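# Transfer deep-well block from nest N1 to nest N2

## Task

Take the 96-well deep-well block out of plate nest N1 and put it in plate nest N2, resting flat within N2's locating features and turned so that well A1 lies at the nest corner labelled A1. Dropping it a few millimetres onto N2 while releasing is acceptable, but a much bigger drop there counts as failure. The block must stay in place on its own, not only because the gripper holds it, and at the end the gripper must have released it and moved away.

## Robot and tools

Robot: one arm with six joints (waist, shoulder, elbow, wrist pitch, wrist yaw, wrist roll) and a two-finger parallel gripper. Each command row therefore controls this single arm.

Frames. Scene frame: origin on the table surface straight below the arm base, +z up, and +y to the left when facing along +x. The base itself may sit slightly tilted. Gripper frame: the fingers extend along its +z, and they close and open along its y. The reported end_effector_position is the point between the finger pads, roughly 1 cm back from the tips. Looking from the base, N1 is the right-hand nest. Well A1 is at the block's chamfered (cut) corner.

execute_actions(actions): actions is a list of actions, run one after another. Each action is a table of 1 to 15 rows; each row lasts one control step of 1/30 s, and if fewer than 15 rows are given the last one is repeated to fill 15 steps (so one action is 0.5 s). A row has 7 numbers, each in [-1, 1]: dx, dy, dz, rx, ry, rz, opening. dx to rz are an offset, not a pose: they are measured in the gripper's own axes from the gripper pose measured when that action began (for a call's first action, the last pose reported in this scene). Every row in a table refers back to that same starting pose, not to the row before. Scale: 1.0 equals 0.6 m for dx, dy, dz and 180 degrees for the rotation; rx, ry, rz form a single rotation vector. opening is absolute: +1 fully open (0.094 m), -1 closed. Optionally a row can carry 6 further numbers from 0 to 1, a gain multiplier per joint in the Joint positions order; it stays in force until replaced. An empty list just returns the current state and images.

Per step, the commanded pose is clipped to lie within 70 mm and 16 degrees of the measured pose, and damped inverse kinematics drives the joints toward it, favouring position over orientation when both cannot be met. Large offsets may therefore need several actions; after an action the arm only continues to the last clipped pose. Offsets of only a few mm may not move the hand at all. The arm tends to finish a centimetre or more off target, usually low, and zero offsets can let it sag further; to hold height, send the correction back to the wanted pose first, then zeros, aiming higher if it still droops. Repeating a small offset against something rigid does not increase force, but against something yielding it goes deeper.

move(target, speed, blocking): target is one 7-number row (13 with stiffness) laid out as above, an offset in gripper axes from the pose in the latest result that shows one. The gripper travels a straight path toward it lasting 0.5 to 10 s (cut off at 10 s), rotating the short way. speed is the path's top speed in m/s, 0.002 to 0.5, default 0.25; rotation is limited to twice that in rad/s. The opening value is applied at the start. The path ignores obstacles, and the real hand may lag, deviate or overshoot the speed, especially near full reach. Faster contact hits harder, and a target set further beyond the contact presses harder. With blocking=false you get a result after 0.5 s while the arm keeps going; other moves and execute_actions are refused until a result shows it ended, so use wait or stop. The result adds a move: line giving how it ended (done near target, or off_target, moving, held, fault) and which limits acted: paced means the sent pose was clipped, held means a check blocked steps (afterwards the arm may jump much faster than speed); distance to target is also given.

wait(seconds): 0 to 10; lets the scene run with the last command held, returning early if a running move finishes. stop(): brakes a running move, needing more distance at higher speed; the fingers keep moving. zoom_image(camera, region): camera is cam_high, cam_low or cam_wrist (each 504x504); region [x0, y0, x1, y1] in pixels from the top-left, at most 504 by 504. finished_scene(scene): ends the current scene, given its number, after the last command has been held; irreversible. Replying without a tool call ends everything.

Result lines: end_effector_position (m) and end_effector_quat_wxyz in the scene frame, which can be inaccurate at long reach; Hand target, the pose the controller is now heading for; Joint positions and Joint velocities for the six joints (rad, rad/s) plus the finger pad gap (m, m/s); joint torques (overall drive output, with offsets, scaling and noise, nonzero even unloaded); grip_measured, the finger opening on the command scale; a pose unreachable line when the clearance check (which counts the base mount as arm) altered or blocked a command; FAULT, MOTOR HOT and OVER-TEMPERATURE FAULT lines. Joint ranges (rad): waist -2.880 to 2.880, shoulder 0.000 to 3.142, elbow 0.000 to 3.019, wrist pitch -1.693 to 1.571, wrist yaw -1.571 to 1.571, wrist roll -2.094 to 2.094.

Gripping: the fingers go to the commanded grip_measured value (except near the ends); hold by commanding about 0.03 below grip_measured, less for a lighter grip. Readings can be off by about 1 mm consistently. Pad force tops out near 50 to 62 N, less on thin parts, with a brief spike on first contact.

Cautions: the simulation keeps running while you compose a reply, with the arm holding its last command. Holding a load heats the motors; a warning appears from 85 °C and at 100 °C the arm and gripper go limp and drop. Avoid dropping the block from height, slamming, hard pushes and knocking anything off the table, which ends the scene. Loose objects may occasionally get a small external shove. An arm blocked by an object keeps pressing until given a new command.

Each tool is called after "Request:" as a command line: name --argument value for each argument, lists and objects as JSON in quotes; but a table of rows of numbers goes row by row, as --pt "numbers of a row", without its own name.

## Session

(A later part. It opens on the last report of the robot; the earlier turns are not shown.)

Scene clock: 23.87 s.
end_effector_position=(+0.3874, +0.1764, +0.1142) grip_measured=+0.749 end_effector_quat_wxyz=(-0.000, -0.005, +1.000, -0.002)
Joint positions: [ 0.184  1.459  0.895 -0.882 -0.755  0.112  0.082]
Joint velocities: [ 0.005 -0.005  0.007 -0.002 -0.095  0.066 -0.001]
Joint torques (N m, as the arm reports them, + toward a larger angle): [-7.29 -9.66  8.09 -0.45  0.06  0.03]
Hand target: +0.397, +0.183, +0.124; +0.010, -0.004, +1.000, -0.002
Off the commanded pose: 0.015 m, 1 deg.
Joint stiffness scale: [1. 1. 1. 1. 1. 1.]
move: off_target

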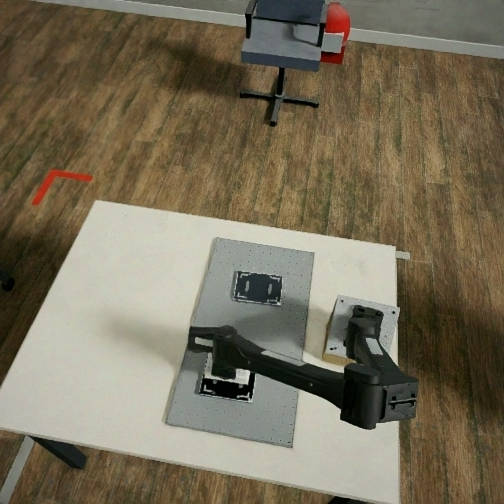

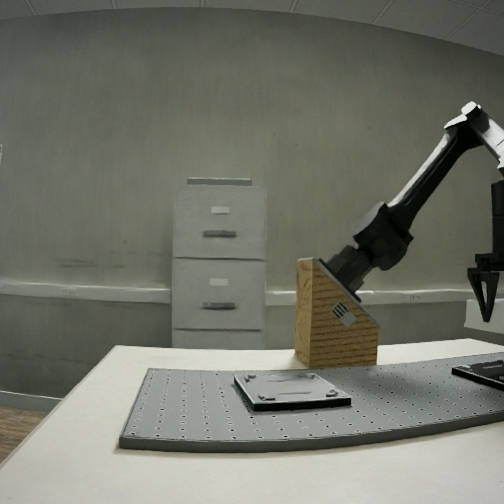

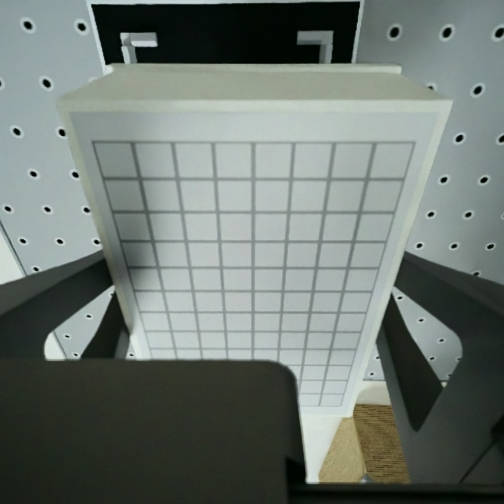

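Request:
zoom_image --camera "cam_wrist" --region '[80, 0, 220, 76]'

Request:
zoom_image --camera "cam_wrist" --region '[250, 0, 390, 76]'

Region (80, 0, 220, 76) of cam_wrist's 504x504 image, scaled by 3.600, with more detail than that image has; it fills the top 274 rows of this view, and the rest is white.

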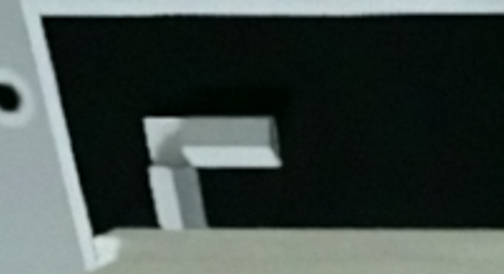

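Region (250, 0, 390, 76) of cam_wrist's 504x504 image, scaled by 3.600, with more detail than that image has; it fills the top 274 rows of this view, and the rest is white.

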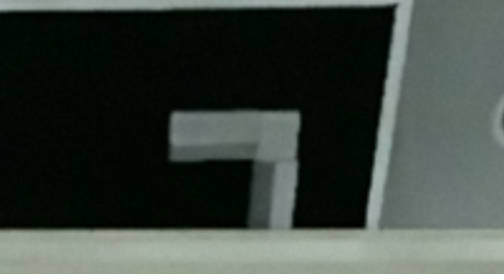

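Request:
execute_actions --actions '[[[-0.013,0.011,-0.01,0,-0.0055,0.0006,0.715],[-0.01,0.011,-0.004,0,-0.0045,0.0005,0.715],[-0.007,0.011,0.003,0,-0.0035,0.0005,0.715],[-0.004,0.0115,0.01,0,-0.0025,0.0004,0.715],[-0.001,0.012,0.017,0,-0.0015,0.0003,0.715],[0.001,0.0125,0.024,0,-0.0008,0.0002,0.715],[0.002,0.013,0.031,0,-0.0003,0.0001,0.715],[0.003,0.0135,0.038,0,0,0,0.715],[0.0035,0.014,0.045,0,0,-0.0001,0.715],[0.004,0.0145,0.052,0,0,-0.0002,0.715],[0.0045,0.015,0.059,0,0,-0.0003,0.715],[0.005,0.0155,0.065,0,0,-0.0003,0.715],[0.005,0.0155,0.07,0,0,-0.0003,0.715],[0.005,0.0155,0.073,0,0,-0.0003,0.715]]]'

Request:
wait --seconds 0.3

Request:
zoom_image --camera "cam_wrist" --region '[80, 0, 220, 76]'

Request:
zoom_image --camera "cam_wrist" --region '[290, 0, 430, 76]'

Scene clock: 26.37 s.
end_effector_position=(+0.3822, +0.1899, +0.0774) grip_measured=+0.749 end_effector_quat_wxyz=(-0.003, -0.019, +1.000, -0.001)
Joint positions: [ 0.276  1.479  0.859 -0.748 -0.742  0.204  0.082]
Joint velocities: [ 0.161  0.171 -0.061  0.237 -0.007  0.183  0.   ]
Joint torques (N m, as the arm reports them, + toward a larger angle): [-7.87 -9.05  4.56  1.07  0.11  0.1 ]
Hand target: +0.384, +0.186, +0.071; -0.001, -0.006, +1.000, -0.002
Off the commanded pose: 0.009 m, 2 deg.
Joint stiffness scale: [1. 1. 1. 1. 1. 1.]

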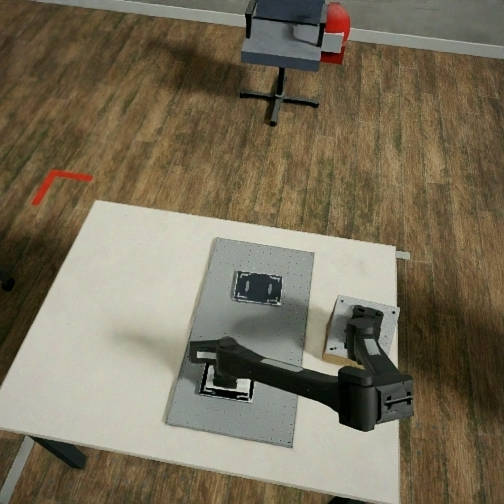

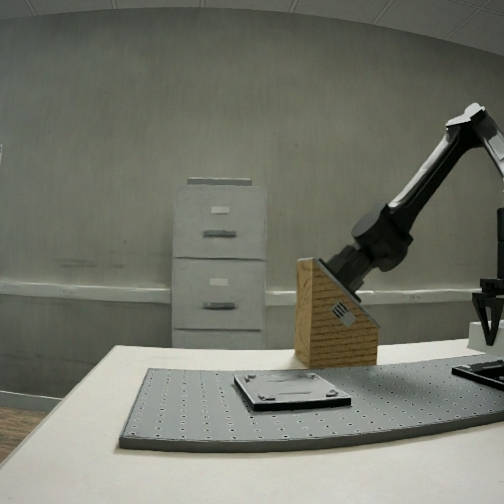

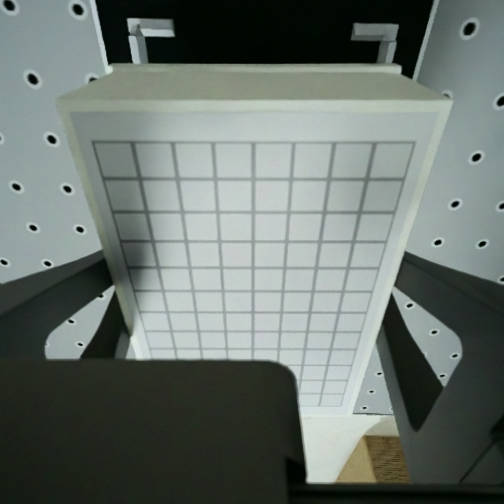

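Scene clock: 26.67 s.
end_effector_position=(+0.3809, +0.1867, +0.0707) grip_measured=+0.749 end_effector_quat_wxyz=(-0.007, -0.007, +1.000, -0.003)
Joint positions: [ 0.283  1.494  0.854 -0.734 -0.74   0.228  0.082]
Joint velocities: [-0.015 -0.005 -0.017  0.002 -0.037  0.095 -0.   ]
Joint torques (N m, as the arm reports them, + toward a larger angle): [-7.36 -9.9   4.6   1.19  0.04  0.12]
Hand target: +0.384, +0.186, +0.071; -0.001, -0.006, +1.000, -0.002
Off the commanded pose: 0.004 m, 1 deg.
Joint stiffness scale: [1. 1. 1. 1. 1. 1.]
wait: 0.30 s; no rest

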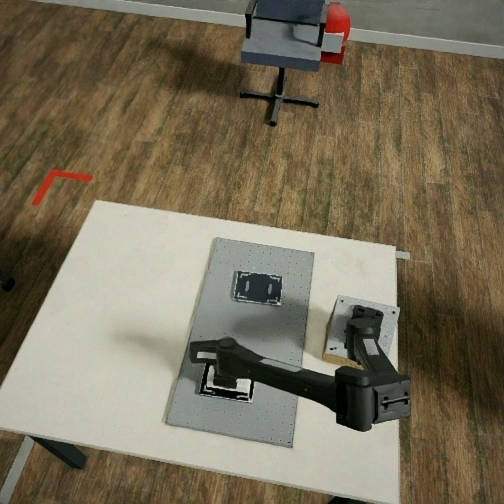

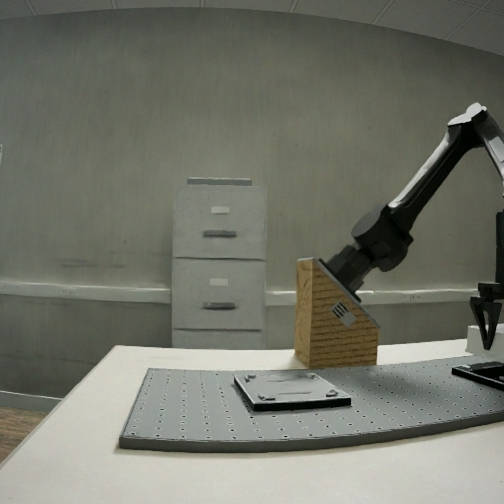

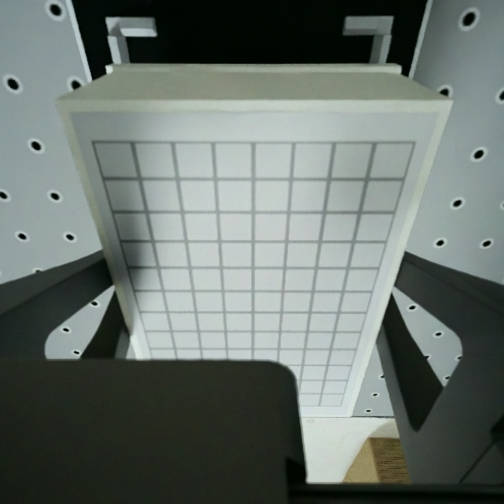

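Region (80, 0, 220, 76) of cam_wrist's 504x504 image, scaled by 3.600, with more detail than that image has; it fills the top 274 rows of this view, and the rest is white.

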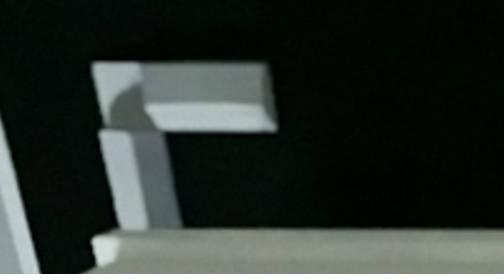

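Region (290, 0, 430, 76) of cam_wrist's 504x504 image, scaled by 3.600, with more detail than that image has; it fills the top 274 rows of this view, and the rest is white.

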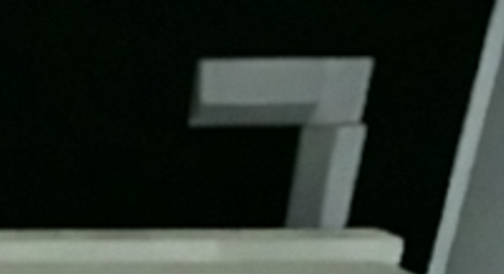

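Request:
execute_actions --actions '[]'

Scene clock: 27.37 s.
end_effector_position=(+0.3809, +0.1867, +0.0707) grip_measured=+0.749 end_effector_quat_wxyz=(-0.007, -0.006, +1.000, -0.003)
Joint positions: [ 0.283  1.494  0.854 -0.734 -0.74   0.231  0.082]
Joint velocities: [-0.005  0.005  0.012  0.002 -0.007  0.007  0.   ]
Joint torques (N m, as the arm reports them, + toward a larger angle): [-6.55 -9.23  4.53  1.16  0.02  0.07]
Hand target: +0.384, +0.186, +0.071; -0.001, -0.006, +1.000, -0.002
Off the commanded pose: 0.004 m, 1 deg.
Joint stiffness scale: [1. 1. 1. 1. 1. 1.]

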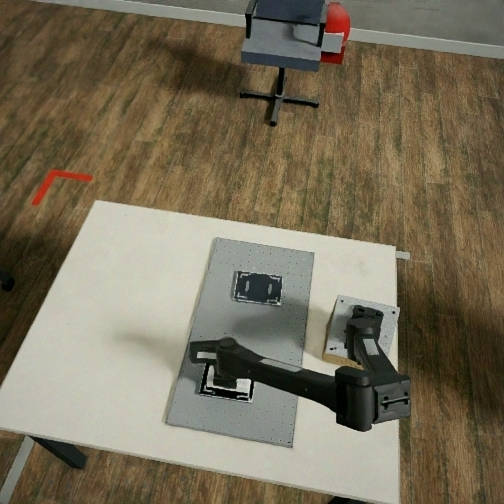

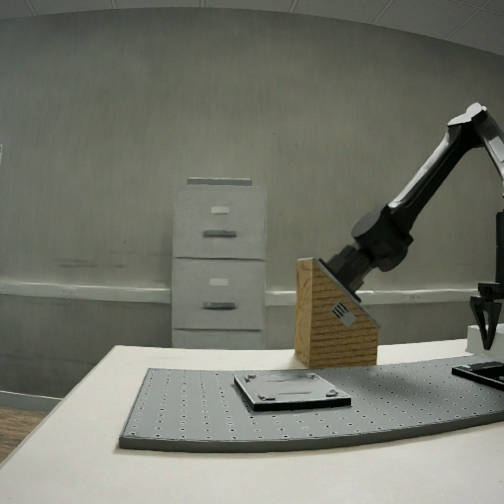

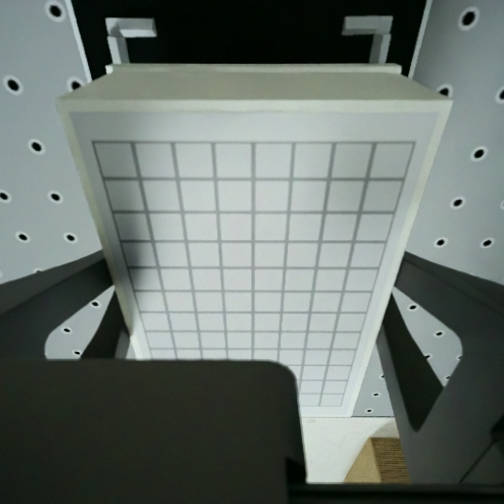

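Request:
execute_actions --actions '[[[-0.0061,-0.0016,0.002,-0.0007,-0.004,0,0.715],[-0.0064,-0.0016,0.004,-0.0007,-0.0043,0,0.715],[-0.0068,-0.0016,0.006,-0.0008,-0.0046,-0.0001,0.715],[-0.0071,-0.0016,0.008,-0.0009,-0.0048,-0.0001,0.715],[-0.0075,-0.0016,0.01,-0.0009,-0.0051,-0.0001,0.715],[-0.0078,-0.0016,0.012,-0.001,-0.0054,-0.0002,0.715],[-0.0082,-0.0016,0.014,-0.0011,-0.0056,-0.0002,0.715],[-0.0085,-0.0016,0.016,-0.0012,-0.0059,-0.0002,0.715],[-0.0089,-0.0016,0.018,-0.0012,-0.0062,-0.0003,0.715],[-0.0092,-0.0016,0.02,-0.0013,-0.0064,-0.0003,0.715],[-0.0092,-0.0016,0.021,-0.0013,-0.0064,-0.0003,0.715]]]'

Request:
wait --seconds 0.3

Request:
zoom_image --camera "cam_wrist" --region '[80, 0, 220, 76]'

Request:
zoom_image --camera "cam_wrist" --region '[290, 0, 430, 76]'

Scene clock: 29.20 s.
end_effector_position=(+0.3858, +0.1877, +0.0621) grip_measured=+0.749 end_effector_quat_wxyz=(+0.002, -0.009, +1.000, -0.000)
Joint positions: [ 0.298  1.507  0.848 -0.676 -0.737  0.26   0.082]
Joint velocities: [ 0.015  0.024 -0.017  0.007  0.022  0.007 -0.001]
Joint torques (N m, as the arm reports them, + toward a larger angle): [-6.67 -8.96  4.32  1.23  0.09  0.06]
Hand target: +0.386, +0.186, +0.058; +0.003, -0.006, +1.000, -0.001
Off the commanded pose: 0.005 m, 0 deg.
Joint stiffness scale: [1. 1. 1. 1. 1. 1.]

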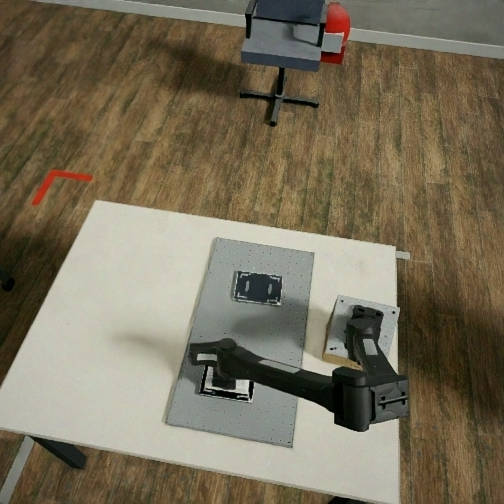

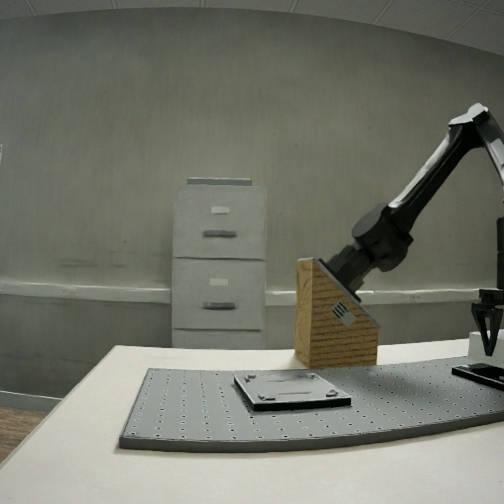

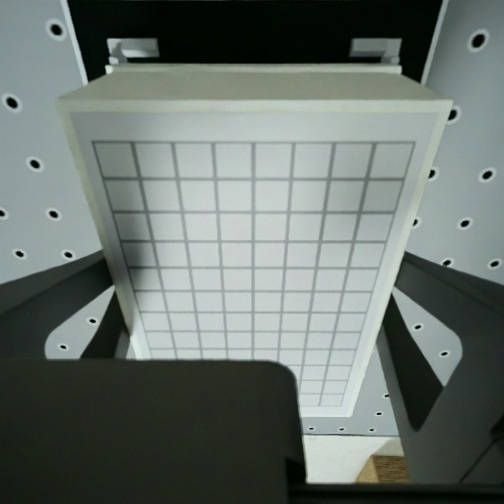

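Scene clock: 29.50 s.
end_effector_position=(+0.3854, +0.1871, +0.0614) grip_measured=+0.749 end_effector_quat_wxyz=(+0.001, -0.006, +1.000, -0.000)
Joint positions: [ 0.298  1.509  0.847 -0.675 -0.737  0.265  0.082]
Joint velocities: [ 0.005 -0.005  0.002 -0.012 -0.051 -0.007 -0.002]
Joint torques (N m, as the arm reports them, + toward a larger angle): [-6.75 -9.31  4.43  1.12  0.08  0.04]
Hand target: +0.386, +0.186, +0.058; +0.003, -0.006, +1.000, -0.001
Off the commanded pose: 0.004 m, 0 deg.
Joint stiffness scale: [1. 1. 1. 1. 1. 1.]
wait: 0.30 s; at rest by 0.17 s

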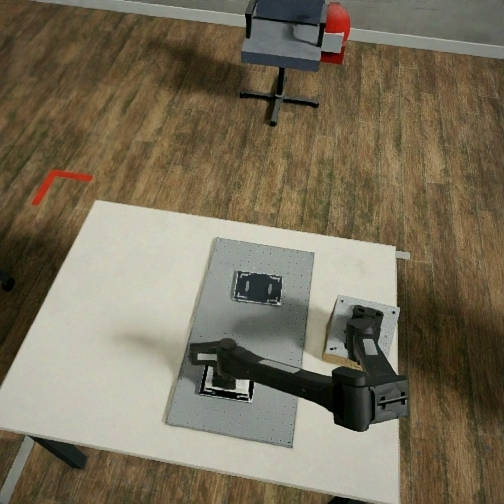

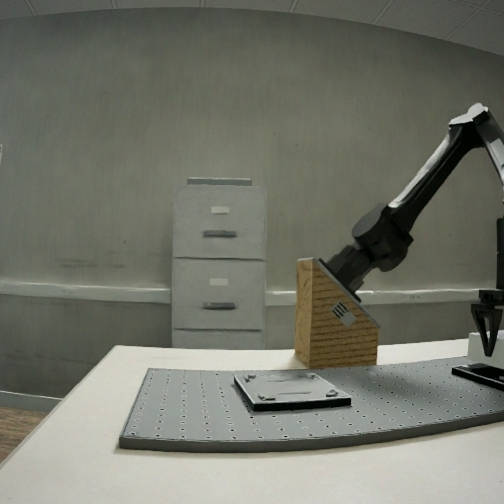

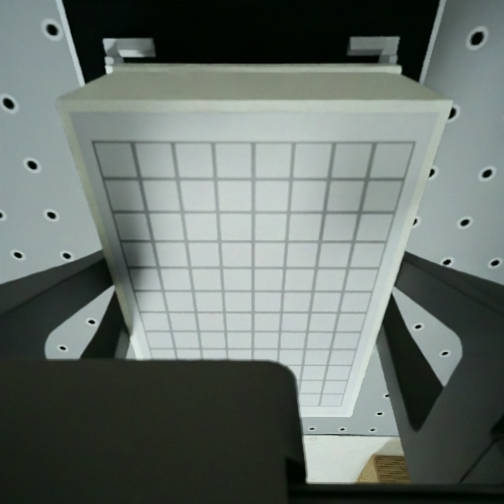

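Region (80, 0, 220, 76) of cam_wrist's 504x504 image, scaled by 3.600, with more detail than that image has; it fills the top 274 rows of this view, and the rest is white.

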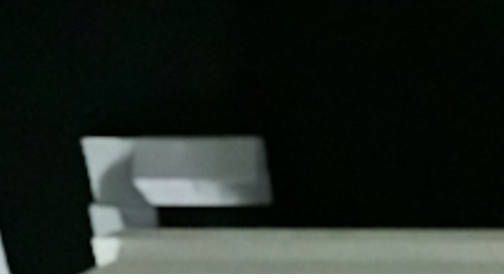

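Region (290, 0, 430, 76) of cam_wrist's 504x504 image, scaled by 3.600, with more detail than that image has; it fills the top 274 rows of this view, and the rest is white.

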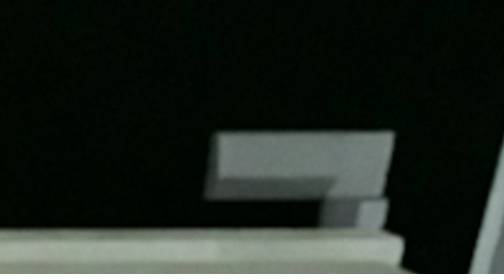

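Request:
execute_actions --actions '[[[-0.0013,-0.0021,0.0075,0.0007,-0.0013,-0.0004,0.715],[-0.0013,-0.002,0.0092,0.0007,-0.0013,-0.0005,0.715],[-0.0013,-0.0019,0.0109,0.0008,-0.0013,-0.0006,0.715],[-0.0014,-0.0018,0.0126,0.0008,-0.0013,-0.0007,0.715],[-0.0014,-0.0018,0.0143,0.0009,-0.0013,-0.0008,0.715],[-0.0014,-0.0017,0.016,0.0009,-0.0013,-0.0009,0.715],[-0.0015,-0.0017,0.0177,0.001,-0.0013,-0.001,0.715],[-0.0015,-0.0016,0.0194,0.001,-0.0013,-0.0011,0.715],[-0.0015,-0.0016,0.0211,0.0011,-0.0013,-0.0012,0.715],[-0.0015,-0.0015,0.0228,0.0011,-0.0013,-0.0013,0.715],[-0.0015,-0.0014,0.0243,0.0012,-0.0013,-0.0014,0.715],[-0.0015,-0.0013,0.0255,0.0012,-0.0013,-0.0015,0.715],[-0.0015,-0.0012,0.0263,0.0012,-0.0013,-0.0016,0.715]]]'

Request:
wait --seconds 0.3

Request:
zoom_image --camera "cam_wrist" --region '[60, 10, 200, 86]'

Request:
zoom_image --camera "cam_wrist" --region '[310, 10, 450, 86]'

Scene clock: 31.67 s.
end_effector_position=(+0.3864, +0.1887, +0.0502) grip_measured=+0.749 end_effector_quat_wxyz=(+0.002, -0.012, +1.000, -0.002)
Joint positions: [ 0.321  1.525  0.842 -0.632 -0.728  0.285  0.082]
Joint velocities: [ 0.034  0.024 -0.032  0.027 -0.022  0.051 -0.001]
Joint torques (N m, as the arm reports them, + toward a larger angle): [-7.35 -9.13  4.02  1.37  0.09  0.11]
Hand target: +0.386, +0.186, +0.046; +0.003, -0.009, +1.000, -0.002
Off the commanded pose: 0.005 m, 0 deg.
Joint stiffness scale: [1. 1. 1. 1. 1. 1.]

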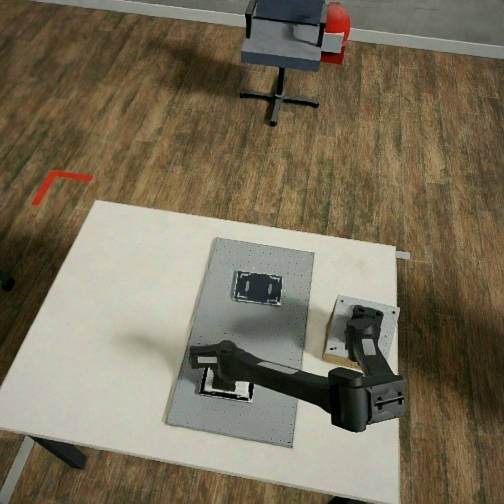

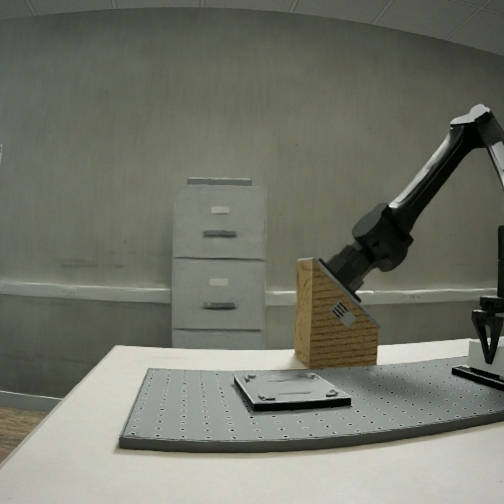

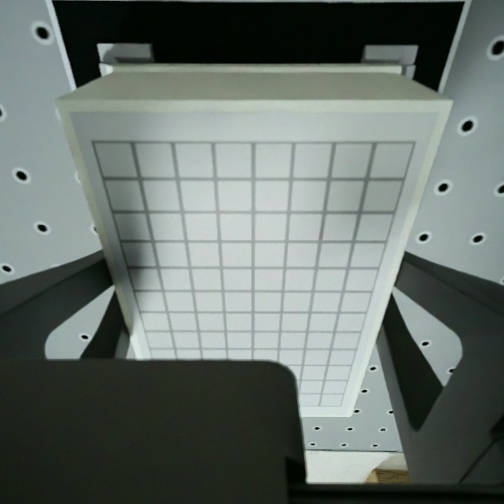

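Scene clock: 31.97 s.
end_effector_position=(+0.3857, +0.1877, +0.0491) grip_measured=+0.749 end_effector_quat_wxyz=(+0.001, -0.009, +1.000, -0.002)
Joint positions: [ 0.322  1.527  0.84  -0.63  -0.727  0.289  0.082]
Joint velocities: [-0.005  0.005  0.002 -0.017 -0.022  0.022 -0.   ]
Joint torques (N m, as the arm reports them, + toward a larger angle): [-7.05 -8.79  4.09  1.32  0.12  0.07]
Hand target: +0.386, +0.186, +0.046; +0.003, -0.009, +1.000, -0.002
Off the commanded pose: 0.004 m, 0 deg.
Joint stiffness scale: [1. 1. 1. 1. 1. 1.]
wait: 0.30 s; at rest by 0.20 s

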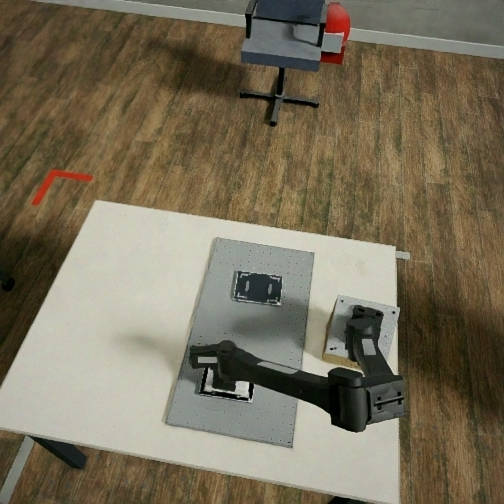

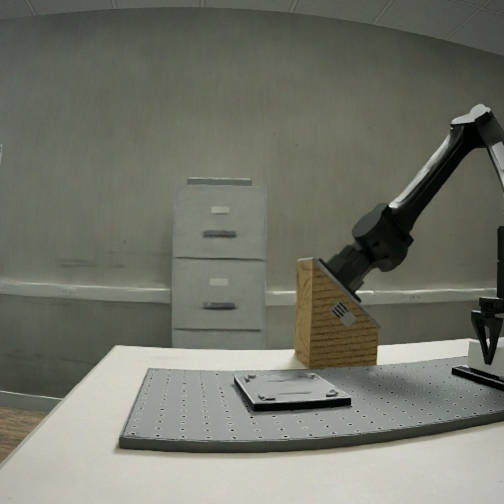

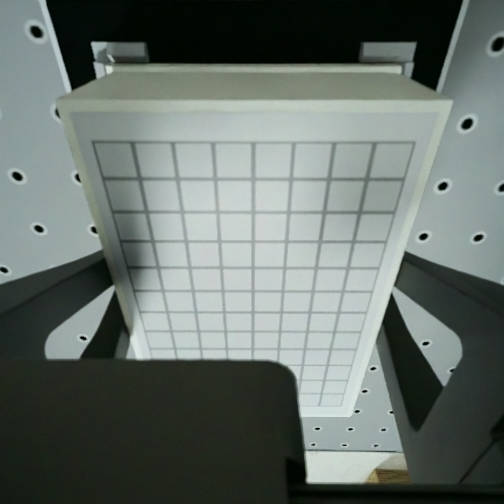

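Region (60, 10, 200, 86) of cam_wrist's 504x504 image, scaled by 3.600, with more detail than that image has; it fills the top 274 rows of this view, and the rest is white.

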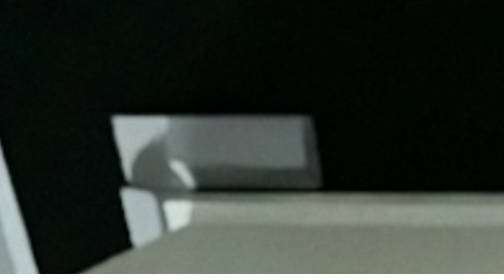

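Region (310, 10, 450, 86) of cam_wrist's 504x504 image, scaled by 3.600, with more detail than that image has; it fills the top 274 rows of this view, and the rest is white.

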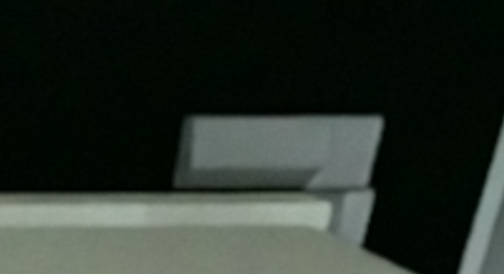

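Request:
execute_actions --actions '[[[-0.0008,-0.002,0.005,0,-0.0012,0,0.725],[-0.0006,-0.0016,0.004,0,-0.001,0,0.733],[-0.0004,-0.0012,0.003,0,-0.0007,0,0.74],[-0.0002,-0.0008,0.002,0,-0.0005,0,0.745],[0,-0.0004,0.001,0,-0.0002,0,0.749],[0,0,0,0,0,0,0.753],[0,0,0,0,0,0,0.76],[0,0,0,0,0,0,0.775],[0,0,0,0,0,0,0.8],[0,0,0,0,0,0,0.83],[0,0,0,0,0,0,0.87],[-0.003,0.001,-0.003,0,-0.001,-0.001,0.92],[-0.006,0.002,-0.006,-0.0004,-0.002,-0.002,0.96],[-0.009,0.003,-0.009,-0.0007,-0.003,-0.003,1],[-0.012,0.004,-0.012,-0.001,-0.004,-0.004,1]]]'

Request:
zoom_image --camera "cam_wrist" --region '[20, 0, 490, 130]'

Scene clock: 33.13 s.
end_effector_position=(+0.3857, +0.1877, +0.0491) grip_measured=+1.000 end_effector_quat_wxyz=(+0.001, -0.010, +1.000, -0.002)
Joint positions: [ 0.322  1.527  0.84  -0.63  -0.727  0.288  0.094]
Joint velocities: [-0.005 -0.005 -0.012 -0.007 -0.037 -0.095  0.   ]
Joint torques (N m, as the arm reports them, + toward a larger angle): [-7.89 -9.77  5.79 -0.27 -0.06 -0.04]
Hand target: +0.393, +0.190, +0.056; +0.008, -0.016, +1.000, -0.001
Off the commanded pose: 0.010 m, 1 deg.
Joint stiffness scale: [1. 1. 1. 1. 1. 1.]

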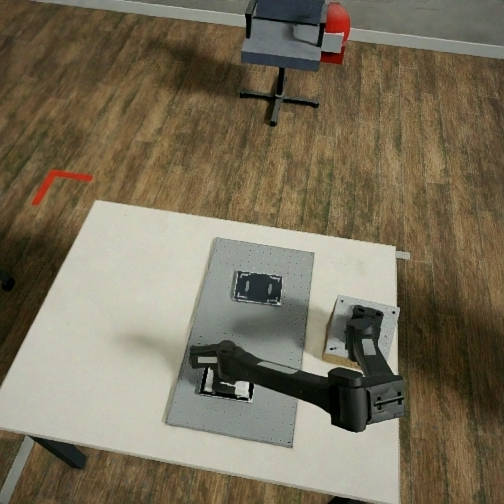

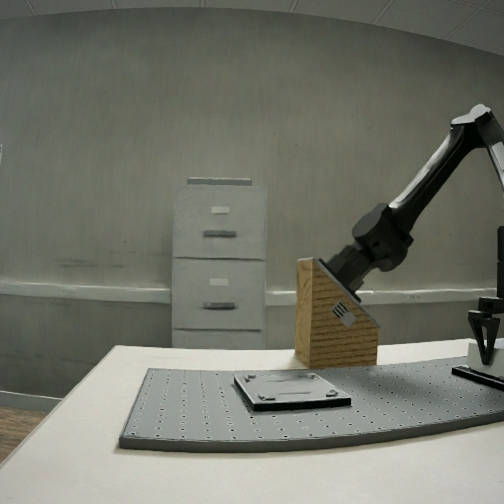

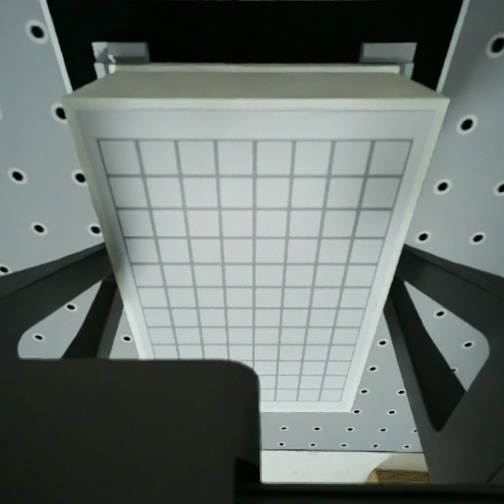

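Region (20, 0, 490, 130) of cam_wrist's 504x504 image, scaled by 1.072, with more detail than that image has; it fills the top 139 rows of this view, and the rest is white.

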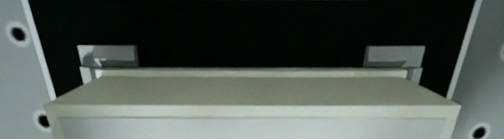

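Request:
execute_actions --actions '[[[-0.015,0.005,-0.015,-0.0012,-0.005,-0.0045,1],[-0.018,0.0065,-0.018,-0.0014,-0.0065,-0.005,1],[-0.021,0.008,-0.021,-0.0017,-0.008,-0.006,1],[-0.024,0.009,-0.025,-0.002,-0.009,-0.007,1],[-0.025,0.01,-0.029,-0.002,-0.009,-0.007,1],[-0.025,0.01,-0.033,-0.002,-0.009,-0.007,1],[-0.025,0.01,-0.037,-0.002,-0.009,-0.007,1],[-0.025,0.01,-0.041,-0.002,-0.009,-0.007,1],[-0.025,0.01,-0.045,-0.002,-0.009,-0.007,1],[-0.025,0.01,-0.049,-0.002,-0.009,-0.007,1],[-0.025,0.01,-0.053,-0.002,-0.009,-0.007,1],[-0.025,0.01,-0.057,-0.002,-0.009,-0.007,1],[-0.025,0.01,-0.061,-0.002,-0.009,-0.007,1],[-0.025,0.01,-0.065,-0.002,-0.009,-0.007,1],[-0.025,0.01,-0.069,-0.002,-0.009,-0.007,1]]]'

Scene clock: 34.37 s.
end_effector_position=(+0.3852, +0.1826, +0.0694) grip_measured=+1.000 end_effector_quat_wxyz=(-0.002, -0.004, +1.000, -0.003)
Joint positions: [ 0.277  1.505  0.854 -0.715 -0.738  0.236  0.094]
Joint velocities: [-0.142 -0.132  0.066 -0.247 -0.007 -0.168  0.   ]
Joint torques (N m, as the arm reports them, + toward a larger angle): [ -7.87 -10.49   7.7   -0.04  -0.06  -0.08]
Hand target: +0.400, +0.194, +0.090; +0.016, -0.021, +1.000, +0.001
Off the commanded pose: 0.029 m, 3 deg.
Joint stiffness scale: [1. 1. 1. 1. 1. 1.]

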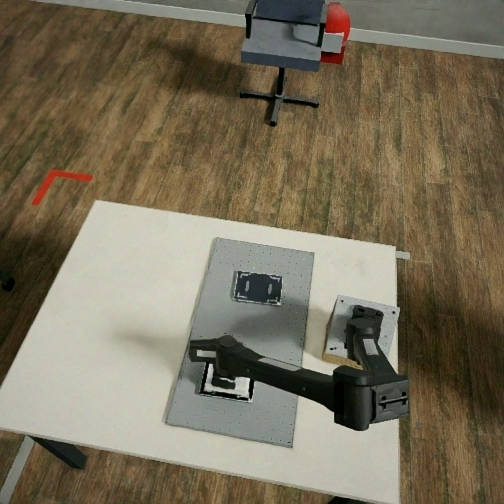

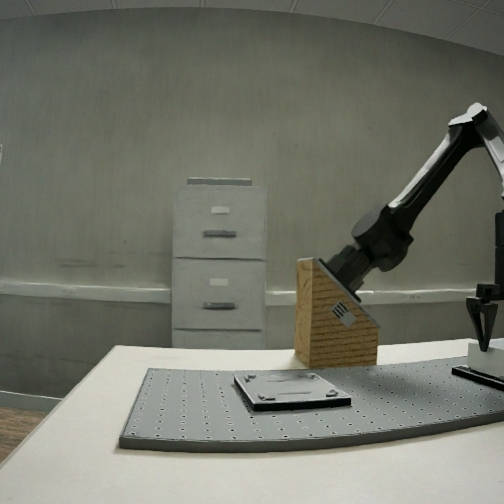

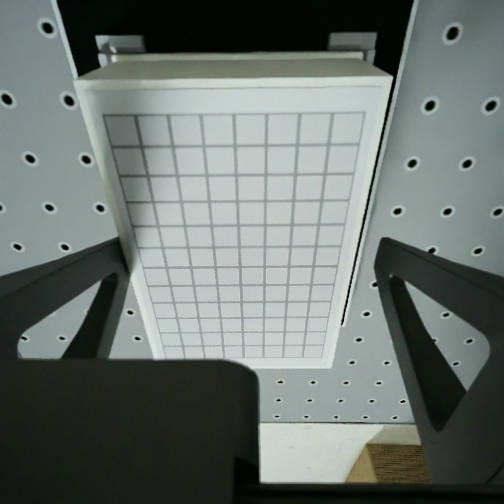

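Request:
execute_actions --actions '[]'

Scene clock: 34.57 s.
end_effector_position=(+0.3879, +0.1849, +0.0778) grip_measured=+1.000 end_effector_quat_wxyz=(+0.004, -0.009, +1.000, -0.002)
Joint positions: [ 0.265  1.49   0.862 -0.732 -0.74   0.22   0.094]
Joint velocities: [-0.024 -0.005  0.012 -0.007 -0.022 -0.081  0.   ]
Joint torques (N m, as the arm reports them, + toward a larger angle): [ -7.32 -10.44   7.72  -0.32  -0.04  -0.03]
Hand target: +0.400, +0.194, +0.090; +0.016, -0.021, +1.000, +0.001
Off the commanded pose: 0.020 m, 2 deg.
Joint stiffness scale: [1. 1. 1. 1. 1. 1.]

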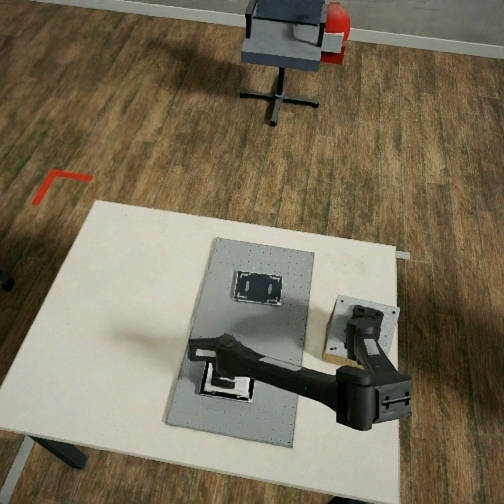

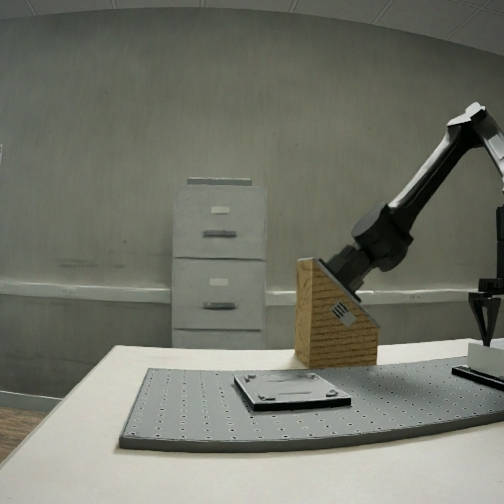

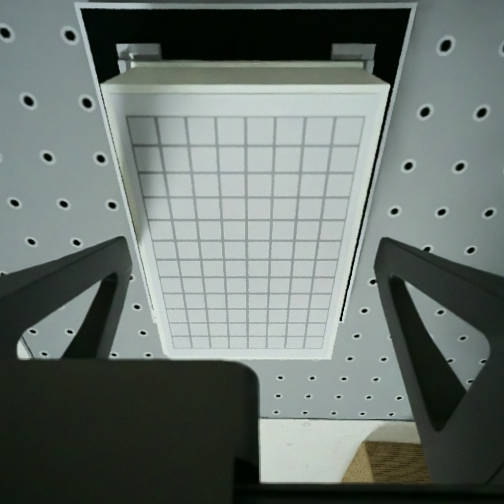

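Request:
execute_actions --actions '[[[-0.02,0.017,-0.024,-0.002,-0.0076,-0.0076,1],[-0.02,0.019,-0.029,-0.002,-0.0076,-0.0076,1],[-0.02,0.021,-0.035,-0.002,-0.0076,-0.0076,1],[-0.02,0.022,-0.042,-0.002,-0.0076,-0.0076,1],[-0.02,0.022,-0.05,-0.002,-0.0076,-0.0076,1],[-0.02,0.022,-0.059,-0.002,-0.0076,-0.0076,1],[-0.02,0.021,-0.069,-0.002,-0.0076,-0.0076,1],[-0.02,0.019,-0.08,-0.002,-0.0076,-0.0076,1],[-0.02,0.016,-0.091,-0.002,-0.0076,-0.0076,1],[-0.02,0.012,-0.102,-0.002,-0.0076,-0.0076,1],[-0.02,0.007,-0.113,-0.002,-0.0076,-0.0076,1],[-0.02,0.001,-0.124,-0.002,-0.0076,-0.0076,1],[-0.02,-0.006,-0.135,-0.002,-0.0076,-0.0076,1],[-0.02,-0.014,-0.146,-0.002,-0.0076,-0.0076,1],[-0.02,-0.023,-0.157,-0.002,-0.0076,-0.0076,1]],[[-0.02,-0.015,-0.06,-0.002,-0.0076,-0.0076,1],[-0.02,-0.027,-0.07,-0.002,-0.0076,-0.0076,1],[-0.02,-0.039,-0.08,-0.002,-0.0076,-0.0076,1],[-0.02,-0.051,-0.089,-0.002,-0.0076,-0.0076,1],[-0.02,-0.063,-0.097,-0.002,-0.0076,-0.0076,1],[-0.02,-0.075,-0.104,-0.002,-0.0076,-0.0076,1],[-0.02,-0.087,-0.11,-0.002,-0.0076,-0.0076,1],[-0.02,-0.099,-0.115,-0.002,-0.0076,-0.0076,1],[-0.02,-0.11,-0.119,-0.002,-0.0076,-0.0076,1],[-0.02,-0.12,-0.122,-0.002,-0.0076,-0.0076,1],[-0.02,-0.129,-0.124,-0.002,-0.0076,-0.0076,1],[-0.02,-0.137,-0.125,-0.002,-0.0076,-0.0076,1],[-0.02,-0.143,-0.125,-0.002,-0.0076,-0.0076,1],[-0.02,-0.147,-0.125,-0.002,-0.0076,-0.0076,1],[-0.02,-0.15,-0.125,-0.002,-0.0076,-0.0076,1]]]'

Request:
wait --seconds 0.3

Request:
zoom_image --camera "cam_high" --region '[180, 330, 280, 420]'

Request:
zoom_image --camera "cam_low" --region '[430, 320, 504, 400]'

Scene clock: 37.13 s.
end_effector_position=(+0.3835, +0.0853, +0.2087) grip_measured=+1.000 end_effector_quat_wxyz=(+0.017, +0.031, +0.999, +0.005)
Joint positions: [-0.168  1.513  0.963 -1.187 -0.764 -0.271  0.094]
Joint velocities: [-0.171  0.308 -0.017 -0.081  0.095 -0.447  0.   ]
Joint torques (N m, as the arm reports them, + toward a larger angle): [-6.54 -7.42 10.87 -0.2   0.06 -0.05]
Hand target: +0.396, +0.084, +0.218; +0.020, -0.002, +1.000, +0.003
Off the commanded pose: 0.016 m, 4 deg.
Joint stiffness scale: [1. 1. 1. 1. 1. 1.]

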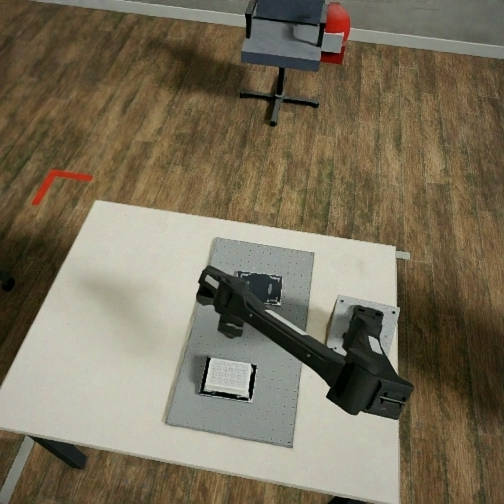

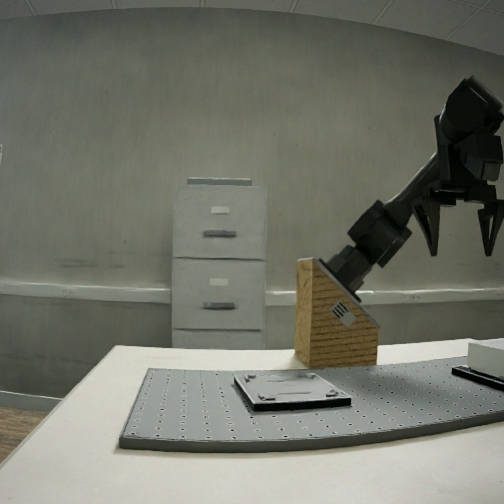

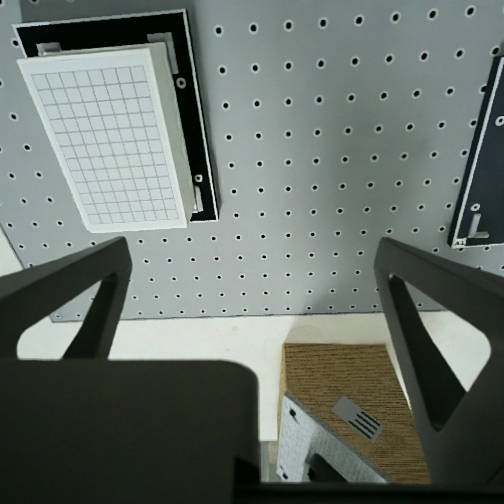

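Scene clock: 37.43 s.
end_effector_position=(+0.3821, +0.0785, +0.2045) grip_measured=+1.000 end_effector_quat_wxyz=(+0.009, +0.015, +1.000, +0.007)
Joint positions: [-0.174  1.538  0.964 -1.193 -0.763 -0.328  0.094]
Joint velocities: [-0.005  0.005 -0.012  0.012  0.022 -0.037  0.   ]
Joint torques (N m, as the arm reports them, + toward a larger angle): [-7.32 -7.65 10.39 -0.19  0.   -0.03]
Hand target: +0.396, +0.084, +0.218; +0.020, -0.002, +1.000, +0.003
Off the commanded pose: 0.021 m, 2 deg.
Joint stiffness scale: [1. 1. 1. 1. 1. 1.]
wait: 0.30 s; no rest

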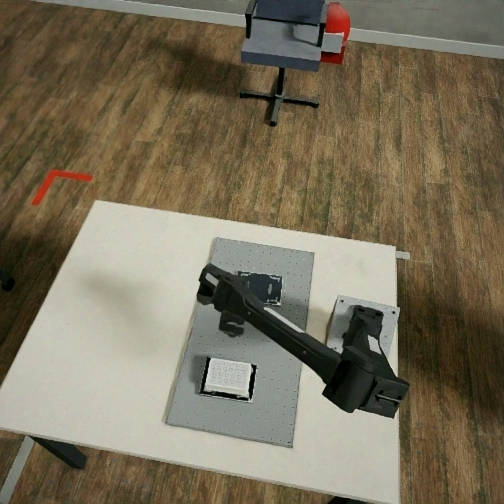

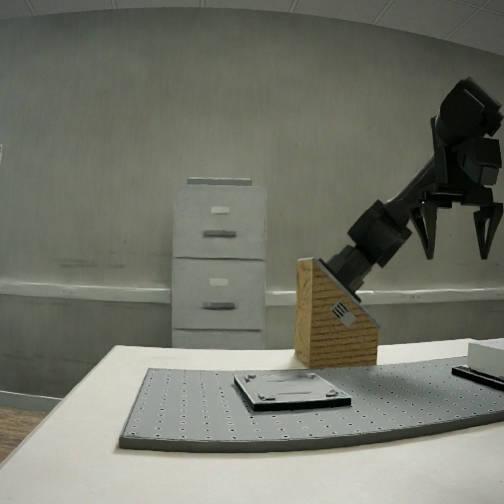

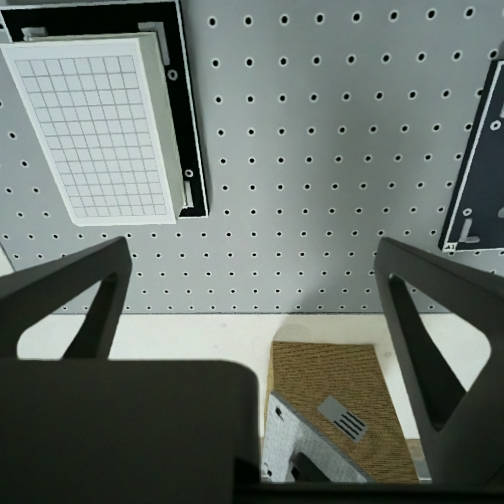

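Region (180, 330, 280, 420) of cam_high's 504x504 image, scaled by 5.040, with more detail than that image has; it fills the top 454 rows of this view, and the rest is white.

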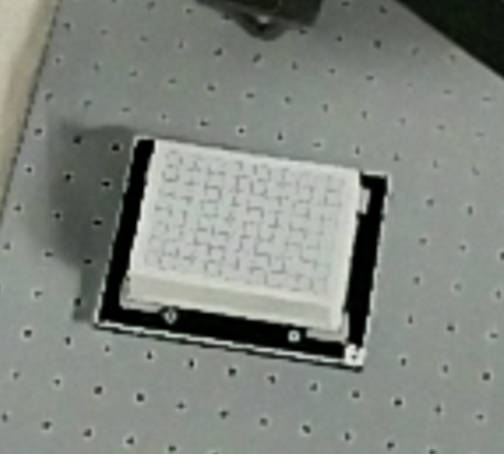

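Region (430, 320, 504, 400) of cam_low's 504x504 image, scaled by 6.300, with more detail than that image has; it fills the left 466 columns of this view, and the rest is white.

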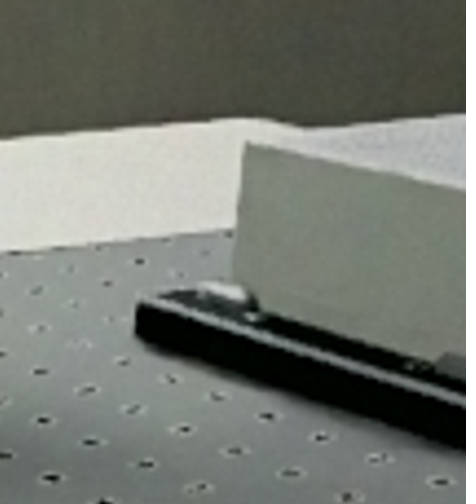

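Request:
zoom_image --camera "cam_wrist" --region '[0, 0, 240, 240]'

Region (0, 0, 240, 240) of cam_wrist's 504x504 image, scaled by 2.100, with more detail than that image has.

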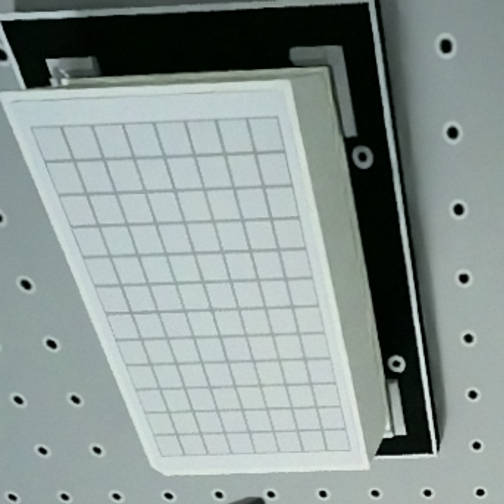

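The block looks seated flat inside the locators, with its cut-off corner at the A1 mark, and the arm is clear.

Request:
finished_scene --scene 2

The scene is finished: the task was done.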